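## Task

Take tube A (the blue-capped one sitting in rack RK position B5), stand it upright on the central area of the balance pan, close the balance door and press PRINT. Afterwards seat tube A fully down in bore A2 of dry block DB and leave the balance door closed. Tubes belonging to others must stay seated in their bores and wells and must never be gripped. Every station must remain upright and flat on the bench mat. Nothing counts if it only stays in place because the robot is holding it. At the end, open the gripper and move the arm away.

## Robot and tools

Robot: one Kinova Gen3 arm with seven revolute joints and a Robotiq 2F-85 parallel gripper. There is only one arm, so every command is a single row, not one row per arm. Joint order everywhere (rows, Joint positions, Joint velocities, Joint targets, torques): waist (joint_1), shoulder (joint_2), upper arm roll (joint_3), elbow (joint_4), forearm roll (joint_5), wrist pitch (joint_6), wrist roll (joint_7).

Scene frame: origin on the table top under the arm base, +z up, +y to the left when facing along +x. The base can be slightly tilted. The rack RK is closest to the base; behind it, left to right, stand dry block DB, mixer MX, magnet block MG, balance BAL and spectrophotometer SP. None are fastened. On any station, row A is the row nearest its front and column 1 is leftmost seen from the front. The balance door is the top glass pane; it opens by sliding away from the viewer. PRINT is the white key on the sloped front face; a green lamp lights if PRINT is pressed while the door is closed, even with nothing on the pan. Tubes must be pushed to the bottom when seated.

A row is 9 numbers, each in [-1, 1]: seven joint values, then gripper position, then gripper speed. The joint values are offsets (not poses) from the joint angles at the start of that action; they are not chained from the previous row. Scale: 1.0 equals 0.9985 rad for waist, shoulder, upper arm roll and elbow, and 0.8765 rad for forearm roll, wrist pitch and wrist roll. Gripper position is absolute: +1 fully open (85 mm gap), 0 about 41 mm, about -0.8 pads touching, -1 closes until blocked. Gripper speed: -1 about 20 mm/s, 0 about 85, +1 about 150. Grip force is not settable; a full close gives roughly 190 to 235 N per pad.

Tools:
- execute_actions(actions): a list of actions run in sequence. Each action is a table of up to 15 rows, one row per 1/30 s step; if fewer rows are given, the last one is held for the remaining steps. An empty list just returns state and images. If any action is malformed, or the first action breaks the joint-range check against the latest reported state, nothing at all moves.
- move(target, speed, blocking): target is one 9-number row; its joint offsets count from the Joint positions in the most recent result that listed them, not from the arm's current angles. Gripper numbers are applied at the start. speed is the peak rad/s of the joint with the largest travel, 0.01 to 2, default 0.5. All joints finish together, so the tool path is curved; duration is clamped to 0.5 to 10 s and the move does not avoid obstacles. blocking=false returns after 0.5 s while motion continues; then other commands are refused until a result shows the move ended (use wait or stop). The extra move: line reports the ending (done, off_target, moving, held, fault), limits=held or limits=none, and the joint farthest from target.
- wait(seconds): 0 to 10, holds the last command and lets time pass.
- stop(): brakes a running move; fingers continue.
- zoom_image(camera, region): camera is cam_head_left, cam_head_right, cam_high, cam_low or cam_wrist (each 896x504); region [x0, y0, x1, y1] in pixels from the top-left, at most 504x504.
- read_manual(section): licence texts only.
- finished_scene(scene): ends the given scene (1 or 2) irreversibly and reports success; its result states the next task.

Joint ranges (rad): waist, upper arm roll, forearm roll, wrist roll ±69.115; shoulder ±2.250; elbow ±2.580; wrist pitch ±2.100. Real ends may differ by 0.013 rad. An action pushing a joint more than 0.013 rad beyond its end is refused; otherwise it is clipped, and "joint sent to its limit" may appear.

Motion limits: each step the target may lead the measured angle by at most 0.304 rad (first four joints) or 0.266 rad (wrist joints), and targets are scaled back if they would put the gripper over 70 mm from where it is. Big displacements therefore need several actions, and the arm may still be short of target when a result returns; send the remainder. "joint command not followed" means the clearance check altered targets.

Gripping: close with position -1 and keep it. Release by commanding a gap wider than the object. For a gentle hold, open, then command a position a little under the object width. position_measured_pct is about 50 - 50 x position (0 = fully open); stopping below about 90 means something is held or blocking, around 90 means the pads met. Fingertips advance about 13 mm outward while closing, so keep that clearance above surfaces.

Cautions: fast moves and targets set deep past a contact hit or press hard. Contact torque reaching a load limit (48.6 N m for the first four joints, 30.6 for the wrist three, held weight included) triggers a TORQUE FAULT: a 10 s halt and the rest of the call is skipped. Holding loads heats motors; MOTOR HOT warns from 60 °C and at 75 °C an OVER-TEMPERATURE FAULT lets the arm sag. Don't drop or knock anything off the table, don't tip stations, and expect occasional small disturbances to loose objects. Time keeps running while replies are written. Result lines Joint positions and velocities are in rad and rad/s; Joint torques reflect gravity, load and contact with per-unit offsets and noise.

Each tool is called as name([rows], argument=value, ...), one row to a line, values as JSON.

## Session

execute_actions(actions=[])

Scene clock: 0.00 s.
position_measured_pct=0.0
Joint names: [waist, shoulder, upper arm roll, elbow, forearm roll, wrist pitch, wrist roll]
Joint positions: [-1.508  0.858  0.553  0.871  0.238  0.785  0.296]
Joint velocities: [ 0.001  0.001 -0.    -0.    -0.002  0.     0.   ]
Joint torques (N m, as the joint torque sensors report them, + toward a larger angle): no reading
Joint targets: [-1.508 0.858 0.553 0.871 0.238 0.785 0.296]

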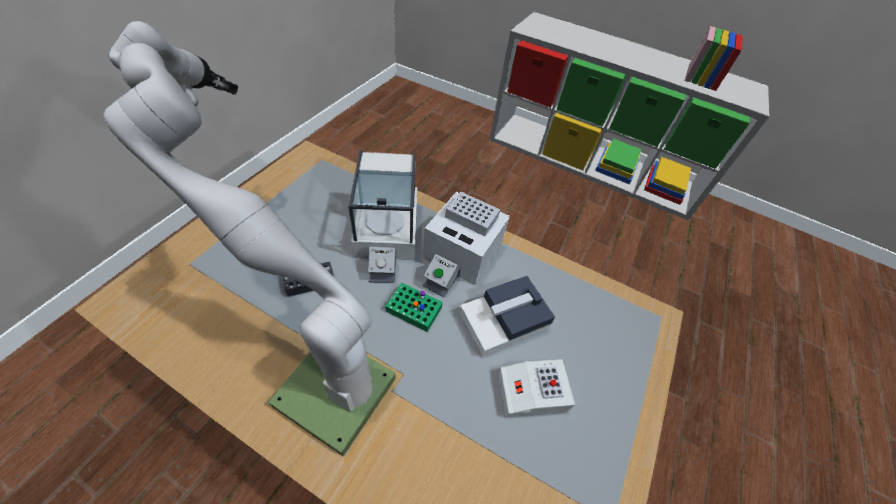

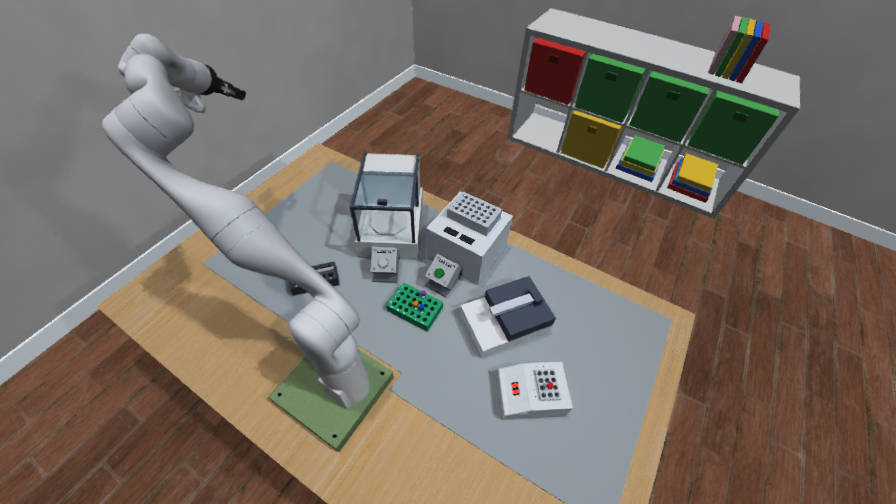

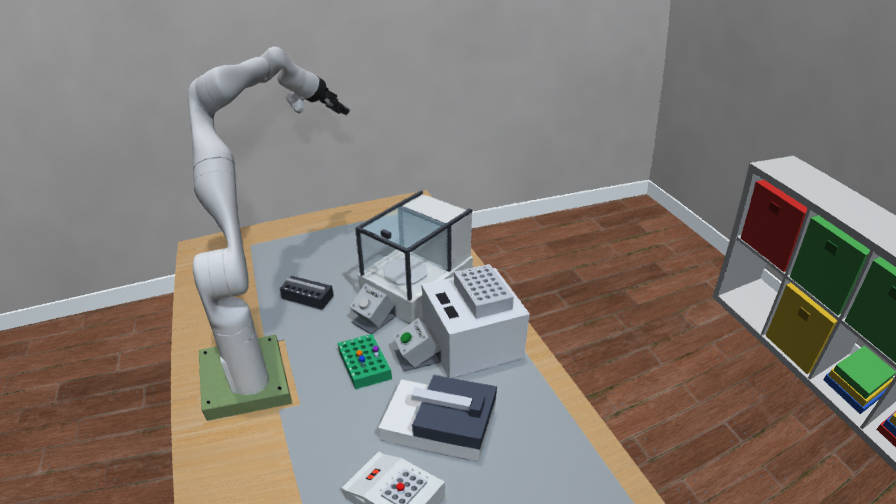

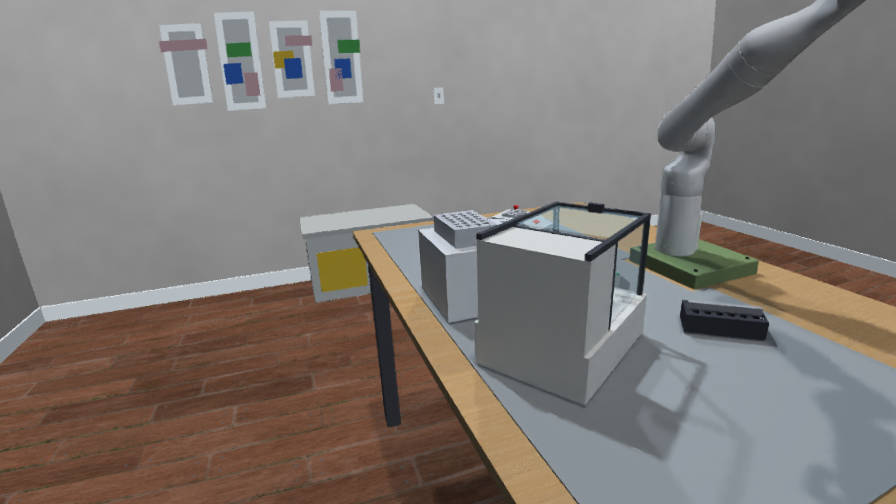

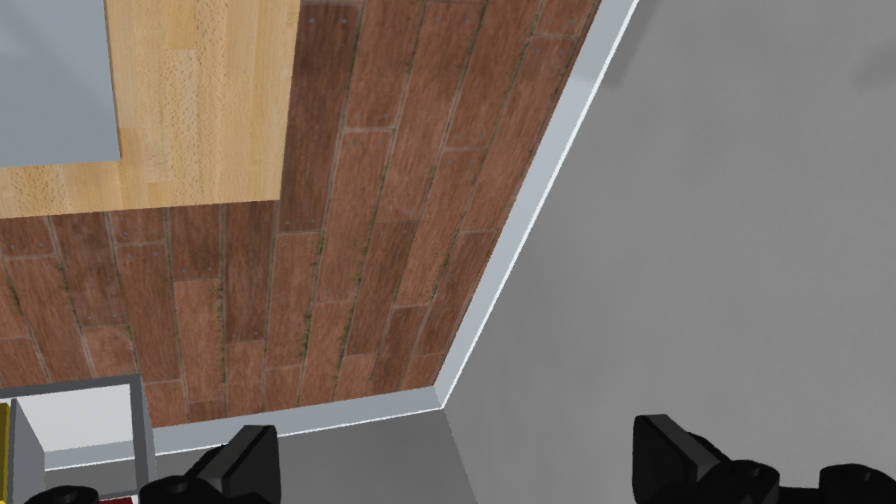

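zoom_image(camera="cam_head_left", region=[330, 140, 590, 430])

zoom_image(camera="cam_head_left", region=[370, 270, 460, 340])

zoom_image(camera="cam_head_left", region=[490, 345, 590, 425])

Region (330, 140, 590, 430) of cam_head_left's 896x504 image, scaled by 1.738, with more detail than that image has; it fills the left 452 columns of this view, and the rest is white.

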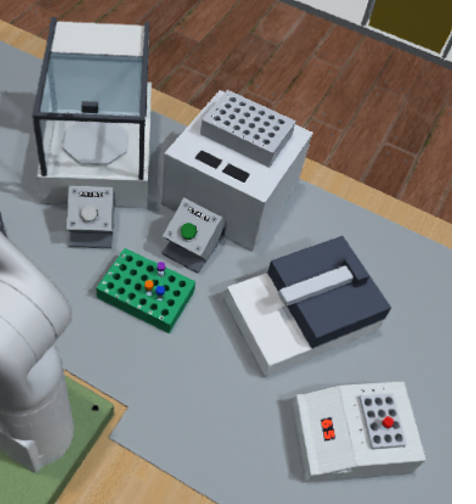

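Region (370, 270, 460, 340) of cam_head_left's 896x504 image, scaled by 5.600, with more detail than that image has.

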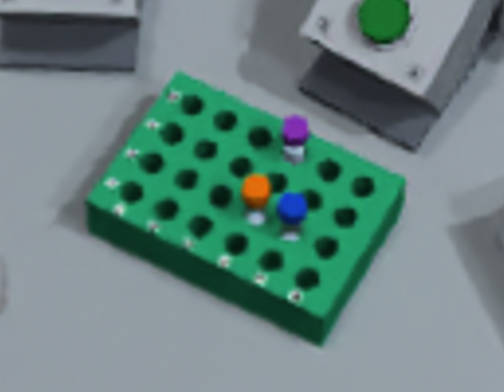

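Region (490, 345, 590, 425) of cam_head_left's 896x504 image, scaled by 5.040, with more detail than that image has; it fills the top 403 rows of this view, and the rest is white.

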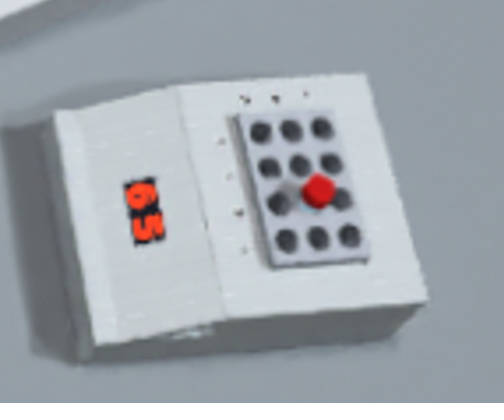

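move(target=[0.635,-0.345,-0.332,0.4625,-0.163,0.296,0.934,-0.85,0], speed=1.0)

move(target=[0.4226,-0.2305,-0.2218,0.3083,-0.1085,0.1976,0.622,-0.85,0], speed=0.9)

Scene clock: 4.33 s.
position_measured_pct=90.5
Joint names: [waist, shoulder, upper arm roll, elbow, forearm roll, wrist pitch, wrist roll]
Joint positions: [-0.874  0.514  0.222  1.332  0.095  1.045  1.115]
Joint velocities: [ 0.004 -0.    -0.001 -0.    -0.002 -0.     0.   ]
Joint torques (N m, as the joint torque sensors report them, + toward a larger angle): [ -0.12 -18.99   1.14  -9.93   0.39  -0.33   0.43]
Joint targets: [-0.874 0.514 0.222 1.332 0.095 1.045 1.115]
move: done; limits=none; farthest joint: the shoulder, 0.001 radians from its target (0.345 radians at the start)

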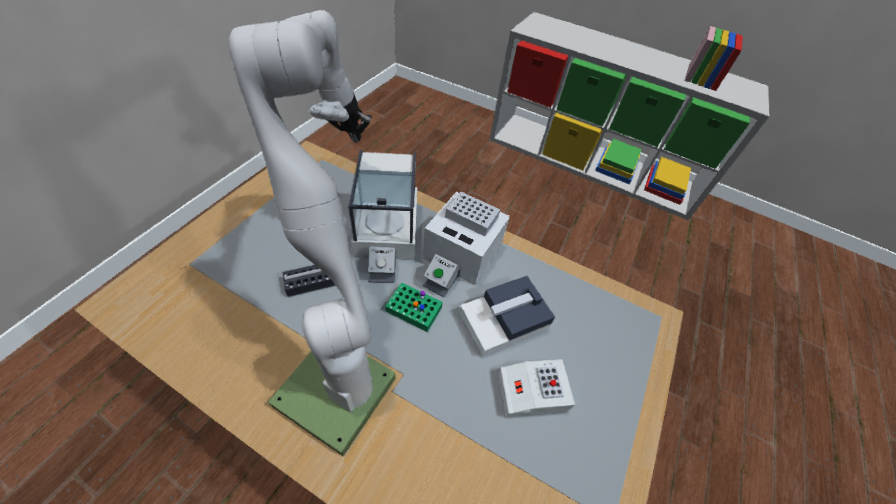

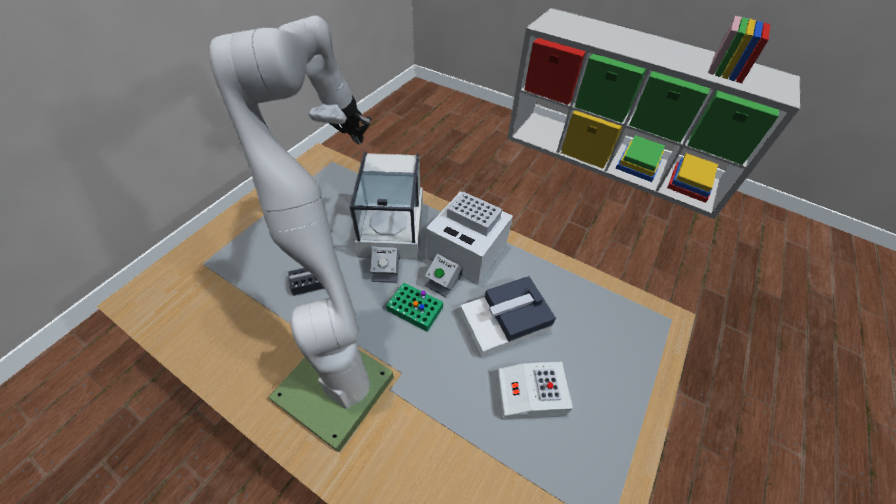

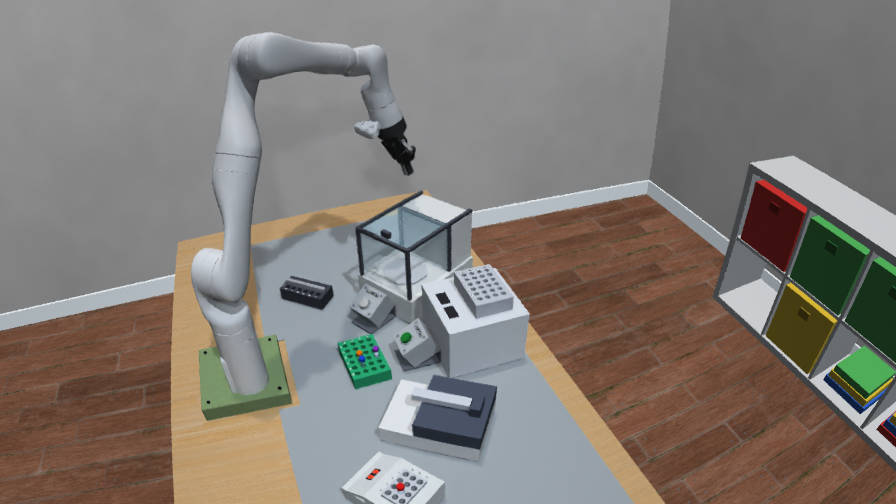

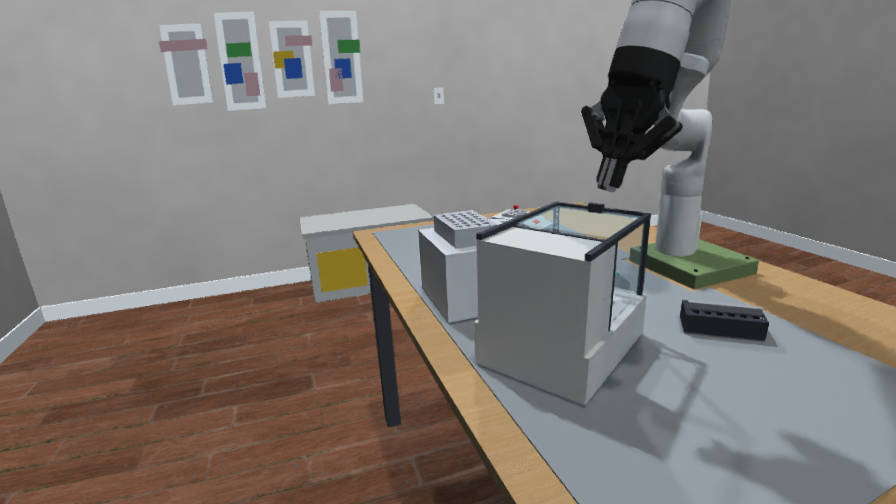

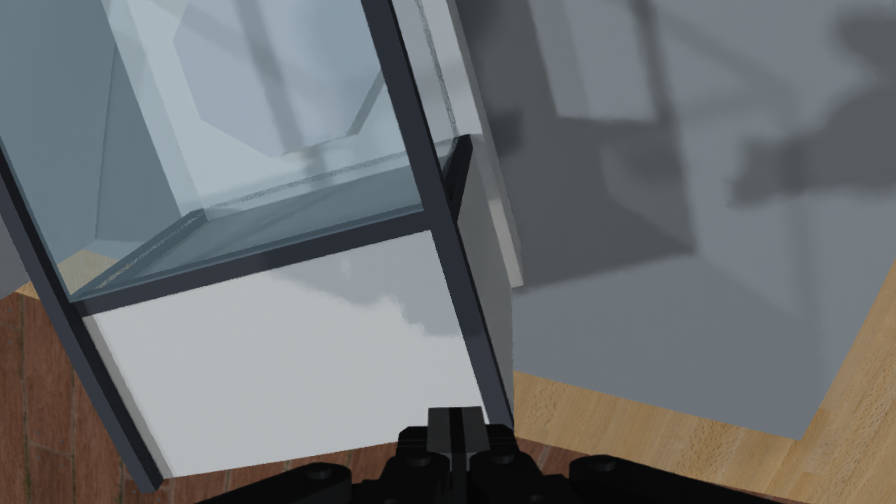

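Scene clock: 5.60 s.
position_measured_pct=90.5
Joint names: [waist, shoulder, upper arm roll, elbow, forearm roll, wrist pitch, wrist roll]
Joint positions: [-0.452  0.284  0.001  1.64  -0.     1.218  1.66 ]
Joint velocities: [ 0.002 -0.001 -0.    -0.    -0.001 -0.001 -0.   ]
Joint torques (N m, as the joint torque sensors report them, + toward a larger angle): [ -0.17 -14.39  -0.35  -9.92   0.36   0.37   0.28]
Joint targets: [-0.452 0.284 0.001 1.640 -0.000 1.218 1.660]
move: done; limits=none; farthest joint: the waist, 0.000 radians from its target (0.422 radians at the start)

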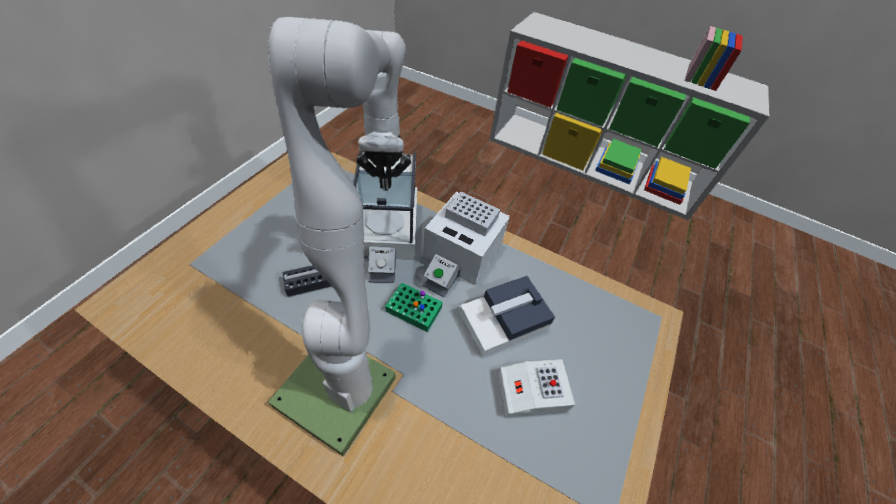

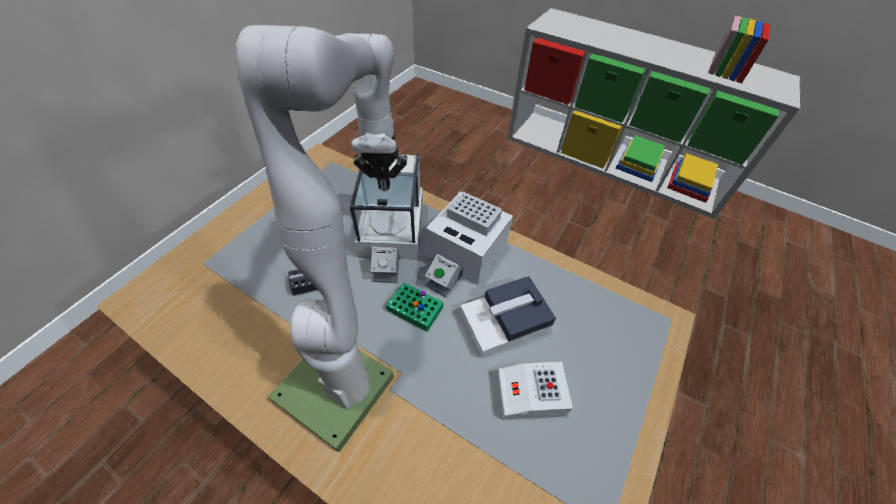

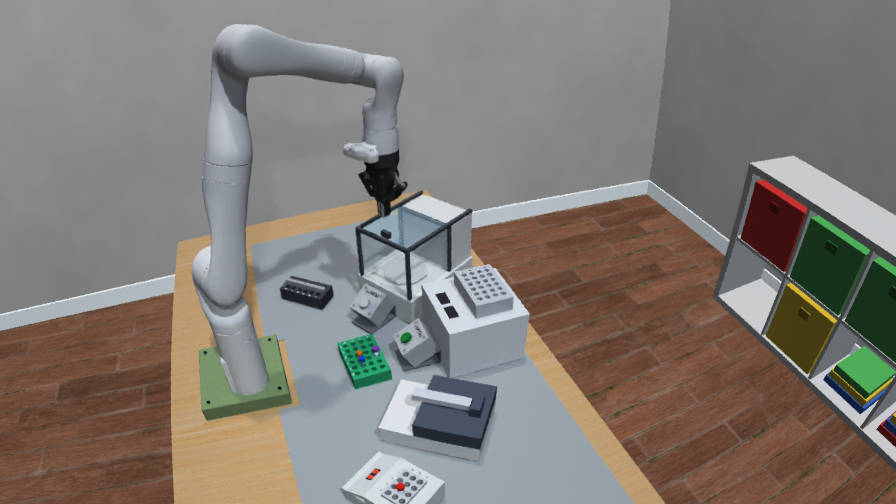

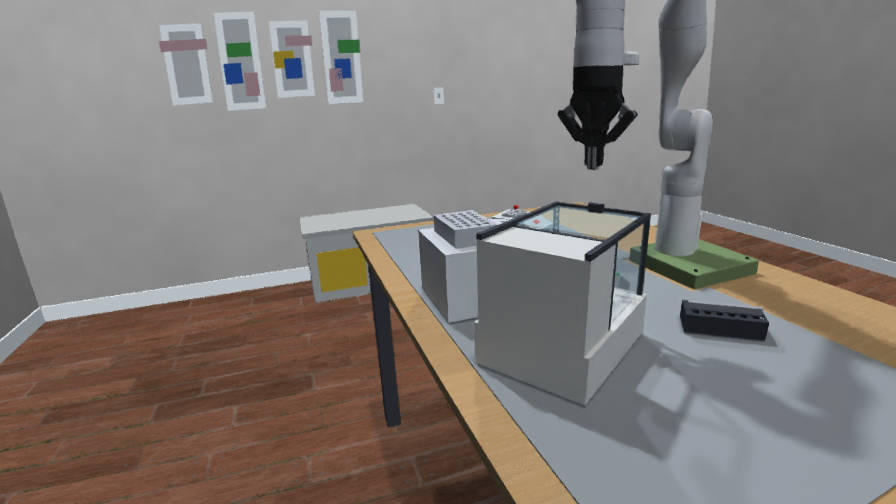

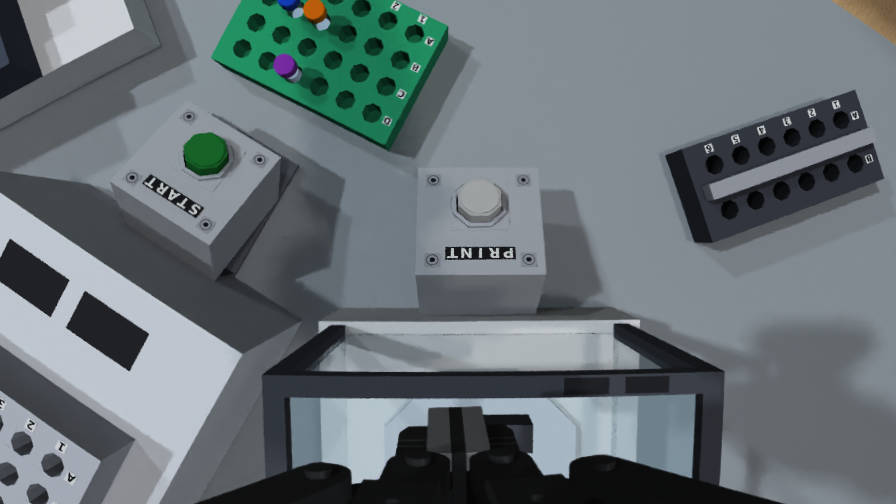

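zoom_image(camera="cam_wrist", region=[370, 350, 560, 504])

zoom_image(camera="cam_wrist", region=[250, 300, 350, 420])

zoom_image(camera="cam_wrist", region=[600, 300, 740, 420])

Region (370, 350, 560, 504) of cam_wrist's 896x504 image, scaled by 2.653; it fills the top 409 rows of this view, and the rest is white.

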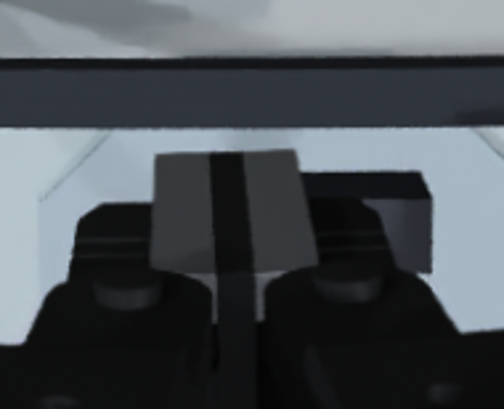

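Region (250, 300, 350, 420) of cam_wrist's 896x504 image, scaled by 4.200.

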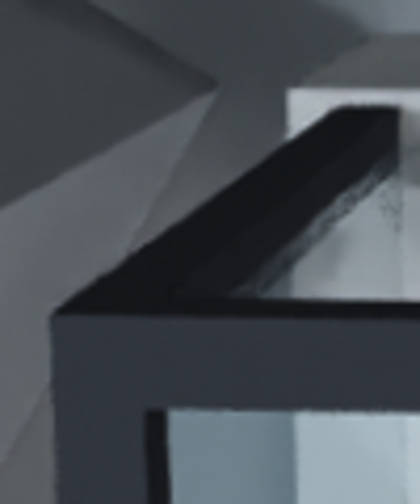

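Region (600, 300, 740, 420) of cam_wrist's 896x504 image, scaled by 3.600; it fills the top 432 rows of this view, and the rest is white.

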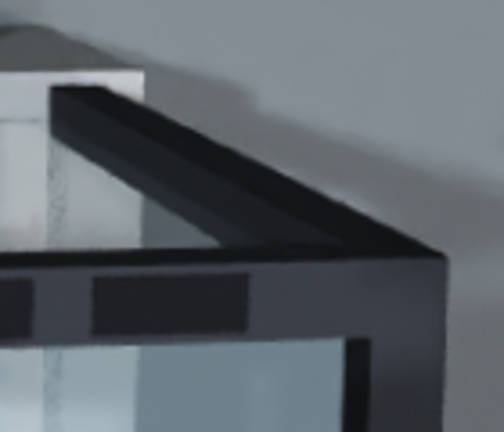

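move(target=[-0.0343,0.0482,-0.001,0.1311,0,-0.2047,-0.0685,-0.85,0], speed=0.3)

zoom_image(camera="cam_low", region=[540, 160, 670, 250])

zoom_image(camera="cam_high", region=[340, 180, 440, 270])

Scene clock: 9.50 s.
position_measured_pct=90.5
Joint names: [waist, shoulder, upper arm roll, elbow, forearm roll, wrist pitch, wrist roll]
Joint positions: [-0.486  0.332 -0.     1.771 -0.     1.038  1.6  ]
Joint velocities: [-0.001  0.001 -0.001  0.001  0.001 -0.001  0.   ]
Joint torques (N m, as the joint torque sensors report them, + toward a larger angle): [  0.09 -14.58  -0.29  -8.74   0.38   0.29   0.73]
Joint targets: [-0.486 0.332 -0.000 1.771 -0.000 1.038 1.600]
move: done; limits=none; farthest joint: the waist, 0.000 radians from its target (0.034 radians at the start)

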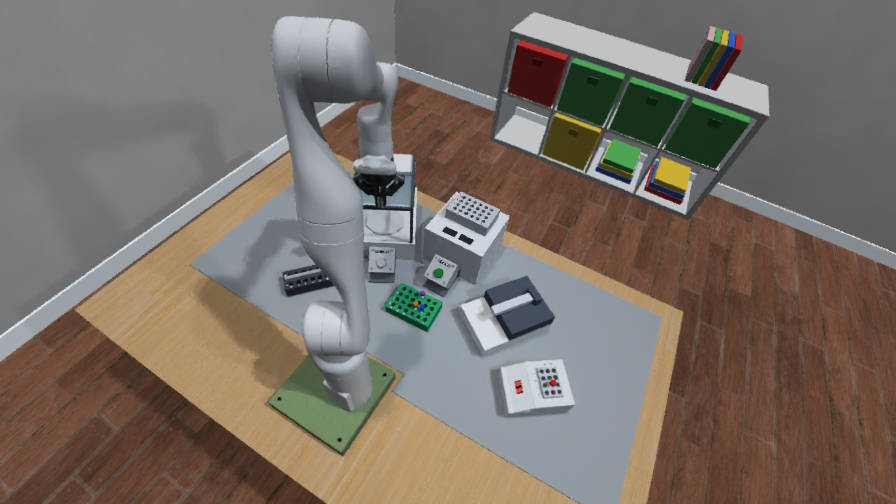

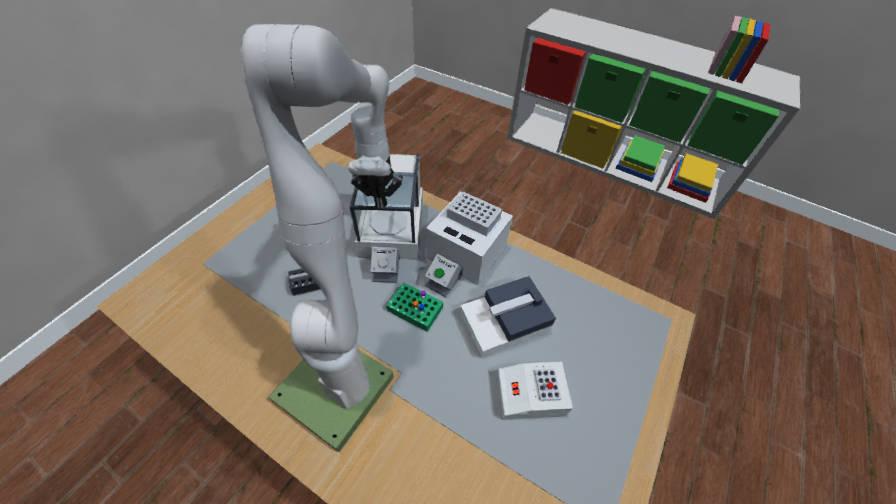

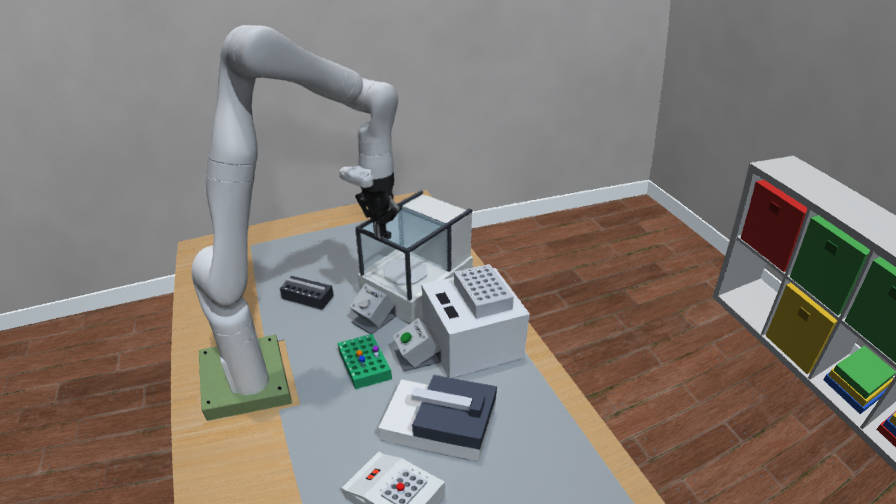

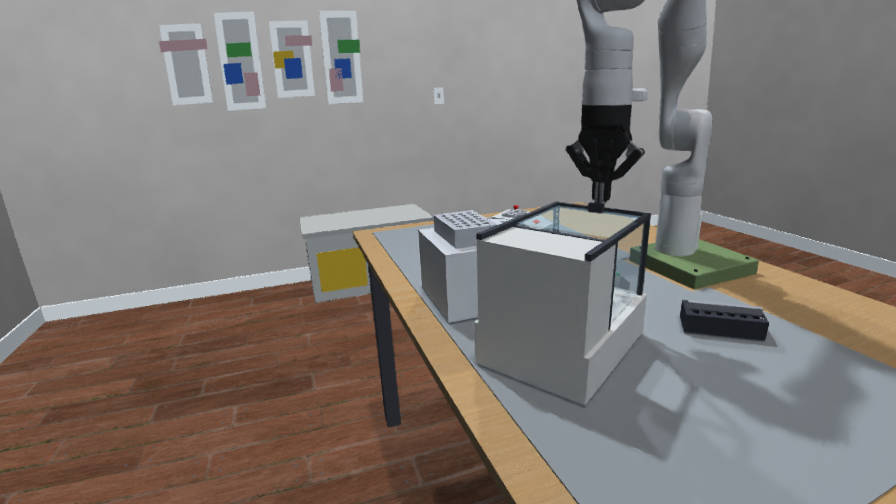

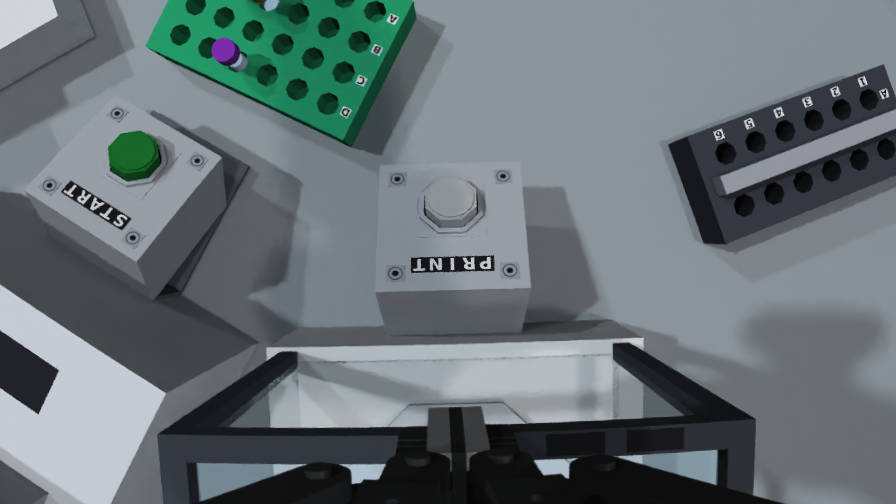

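Region (540, 160, 670, 250) of cam_low's 896x504 image, scaled by 3.877, with more detail than that image has; it fills the top 349 rows of this view, and the rest is white.

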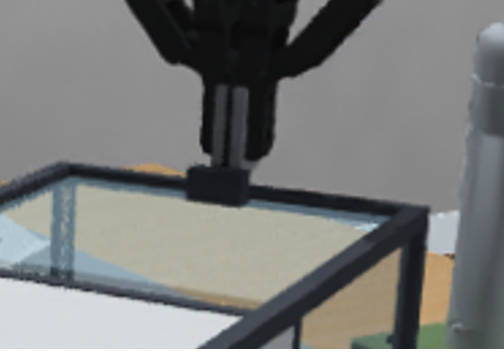

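Region (340, 180, 440, 270) of cam_high's 896x504 image, scaled by 5.040, with more detail than that image has; it fills the top 454 rows of this view, and the rest is white.

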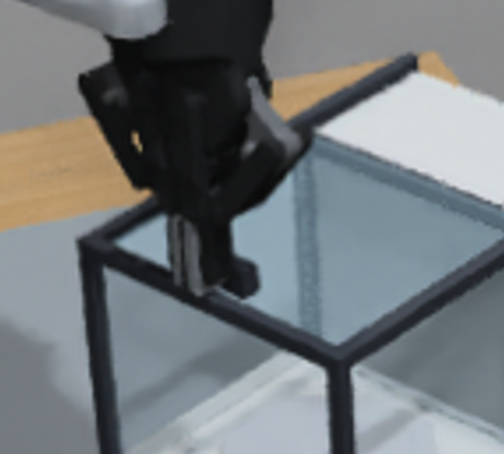

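execute_actions([
  [[0,0.0006,0,0.0009,0,-0.0017,0,-0.85,0],[0,0.0012,0,0.0018,0,-0.0035,0,-0.85,0],[0,0.0018,0,0.0027,0,-0.0052,0,-0.85,0],[0,0.0025,0,0.0037,0,-0.007,0,-0.85,0],[0,0.0031,0,0.0046,0,-0.0087,0,-0.85,0],[0,0.0037,0,0.0055,0,-0.0105,0,-0.85,0]],
])

move(target=[-0.003,0.1277,0,-0.2036,0,0.0865,-0.009,-0.85,0], speed=0.25)

zoom_image(camera="cam_low", region=[500, 160, 660, 270])

Scene clock: 22.30 s.
position_measured_pct=90.5
Joint names: [waist, shoulder, upper arm roll, elbow, forearm roll, wrist pitch, wrist roll]
Joint positions: [-0.486  0.336 -0.     1.777 -0.     1.029  1.6  ]
Joint velocities: [ 0.001  0.002  0.    -0.001 -0.001  0.     0.   ]
Joint torques (N m, as the joint torque sensors report them, + toward a larger angle): [ -0.34 -14.31  -0.26  -9.06   0.19   0.38   0.79]
Joint targets: [-0.486 0.336 -0.000 1.777 -0.000 1.029 1.600]

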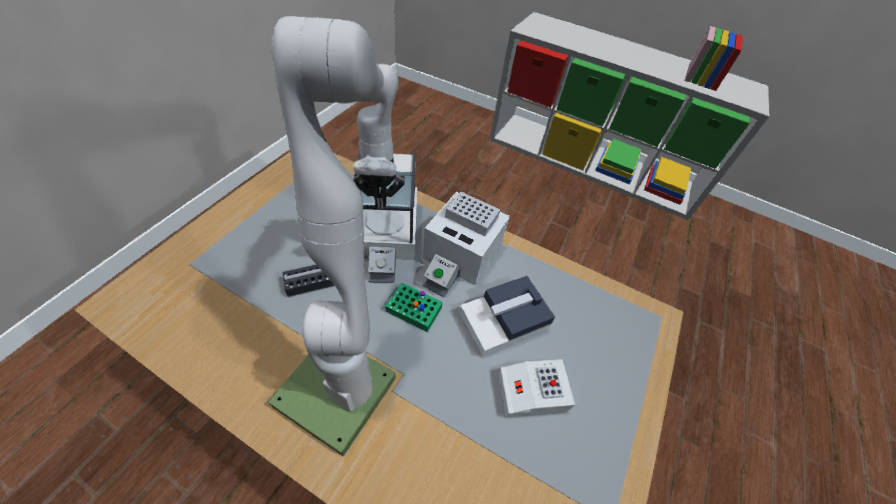

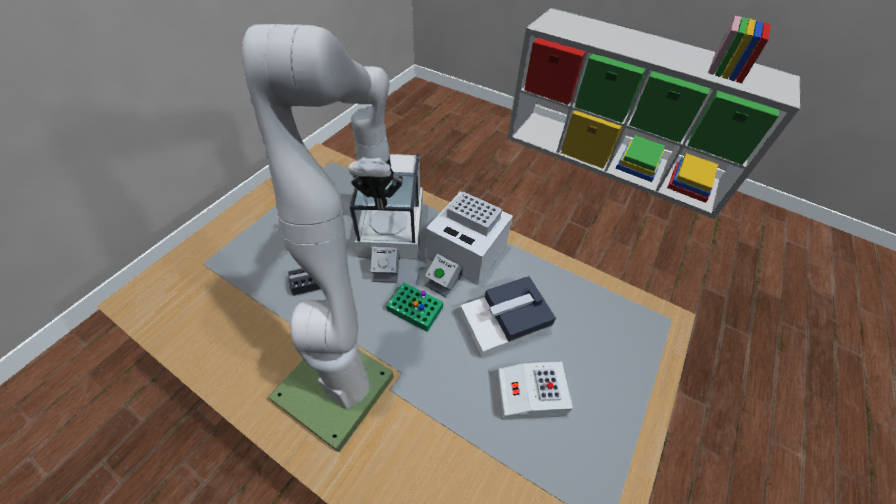

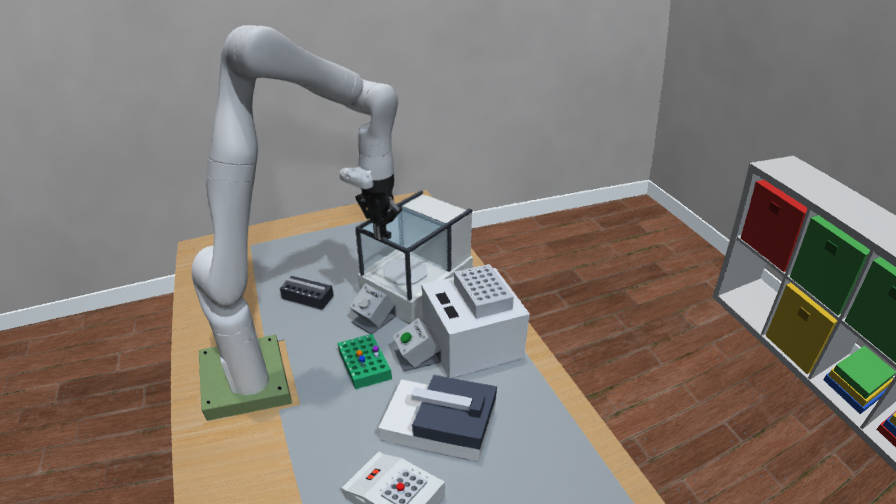

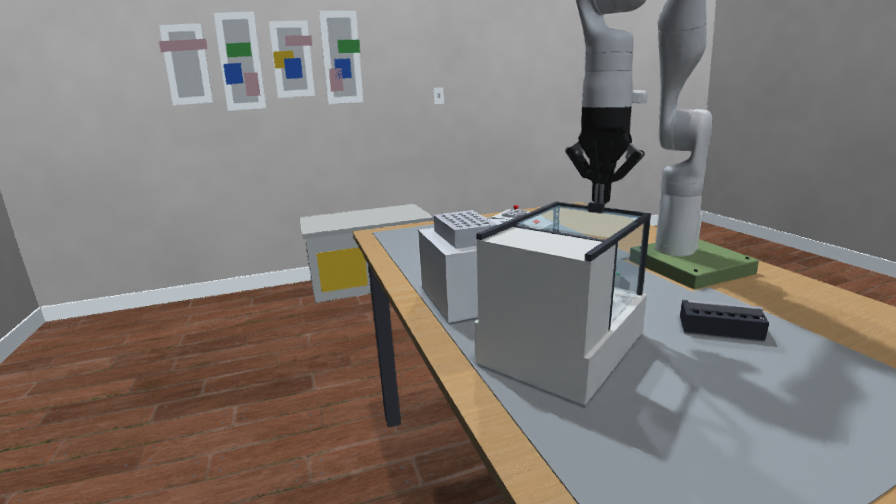

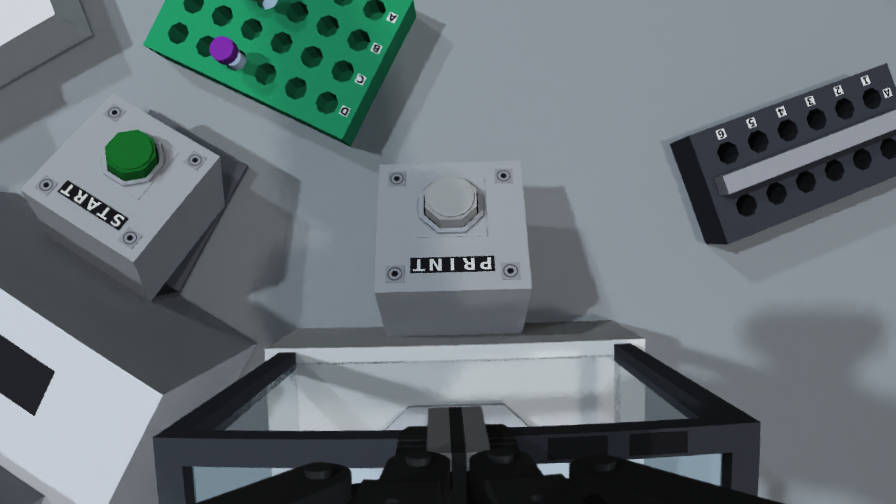

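Scene clock: 23.43 s.
position_measured_pct=90.5
Joint names: [waist, shoulder, upper arm roll, elbow, forearm roll, wrist pitch, wrist roll]
Joint positions: [-0.489  0.463 -0.     1.574 -0.     1.105  1.592]
Joint velocities: [ 0.001  0.007  0.001 -0.001  0.002  0.     0.   ]
Joint torques (N m, as the joint torque sensors report them, + toward a larger angle): [ -0.1  -17.11  -0.29  -9.23   0.45   0.09   0.52]
Joint targets: [-0.489 0.463 -0.000 1.573 -0.000 1.105 1.592]
move: done; limits=none; farthest joint: the shoulder, 0.001 radians from its target (0.128 radians at the start)

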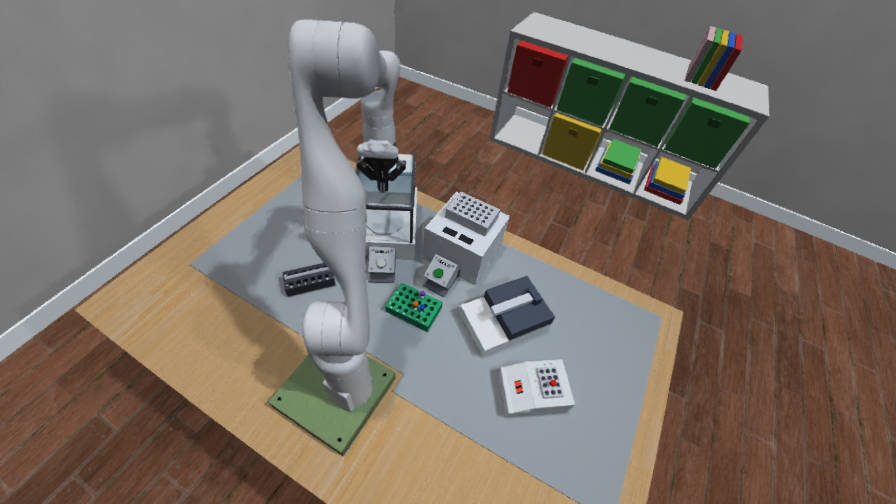

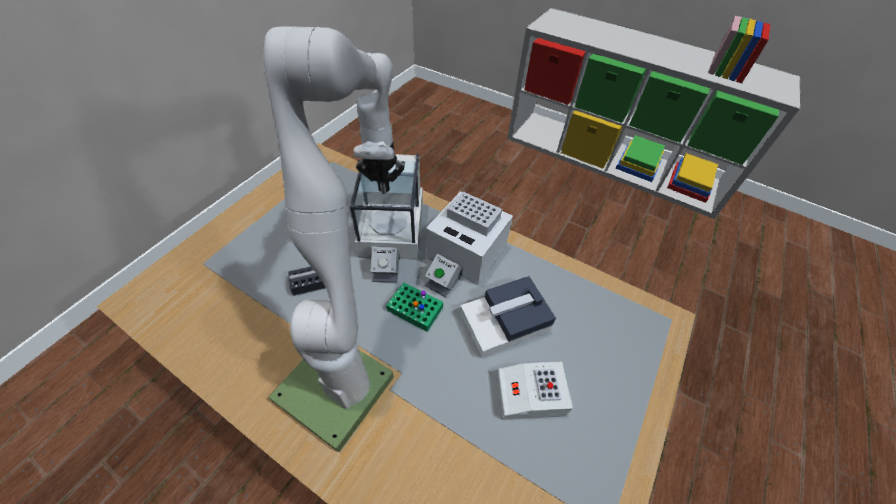

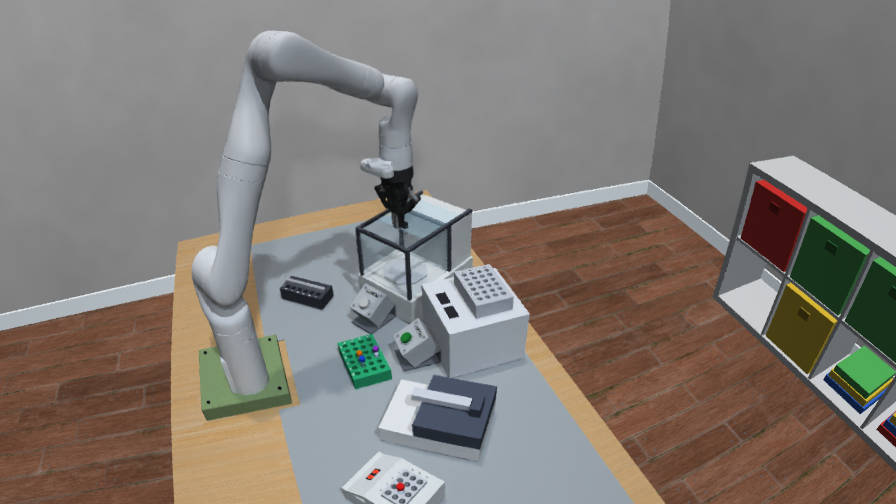

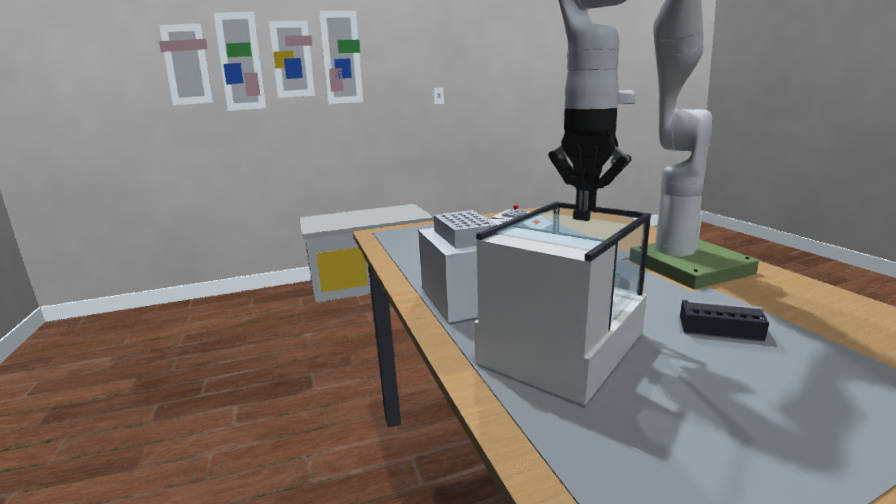

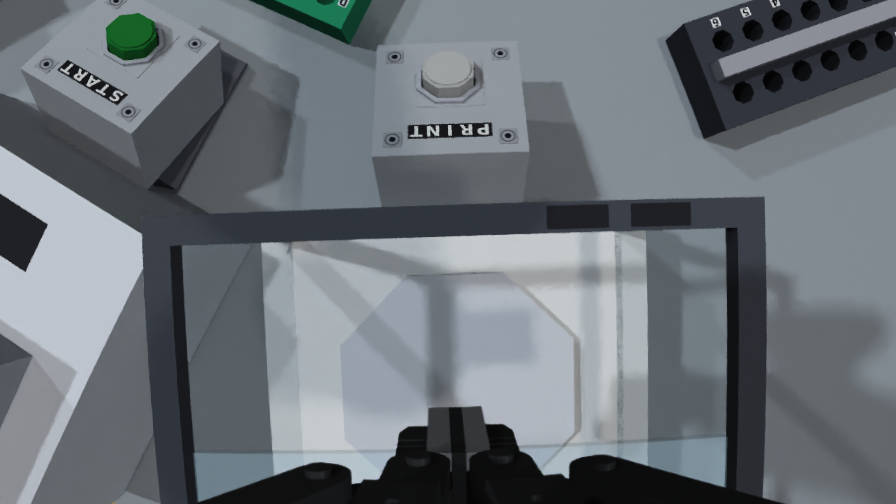

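Region (500, 160, 660, 270) of cam_low's 896x504 image, scaled by 3.150, with more detail than that image has; it fills the top 346 rows of this view, and the rest is white.

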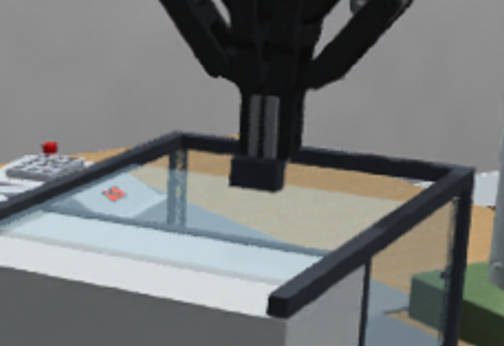

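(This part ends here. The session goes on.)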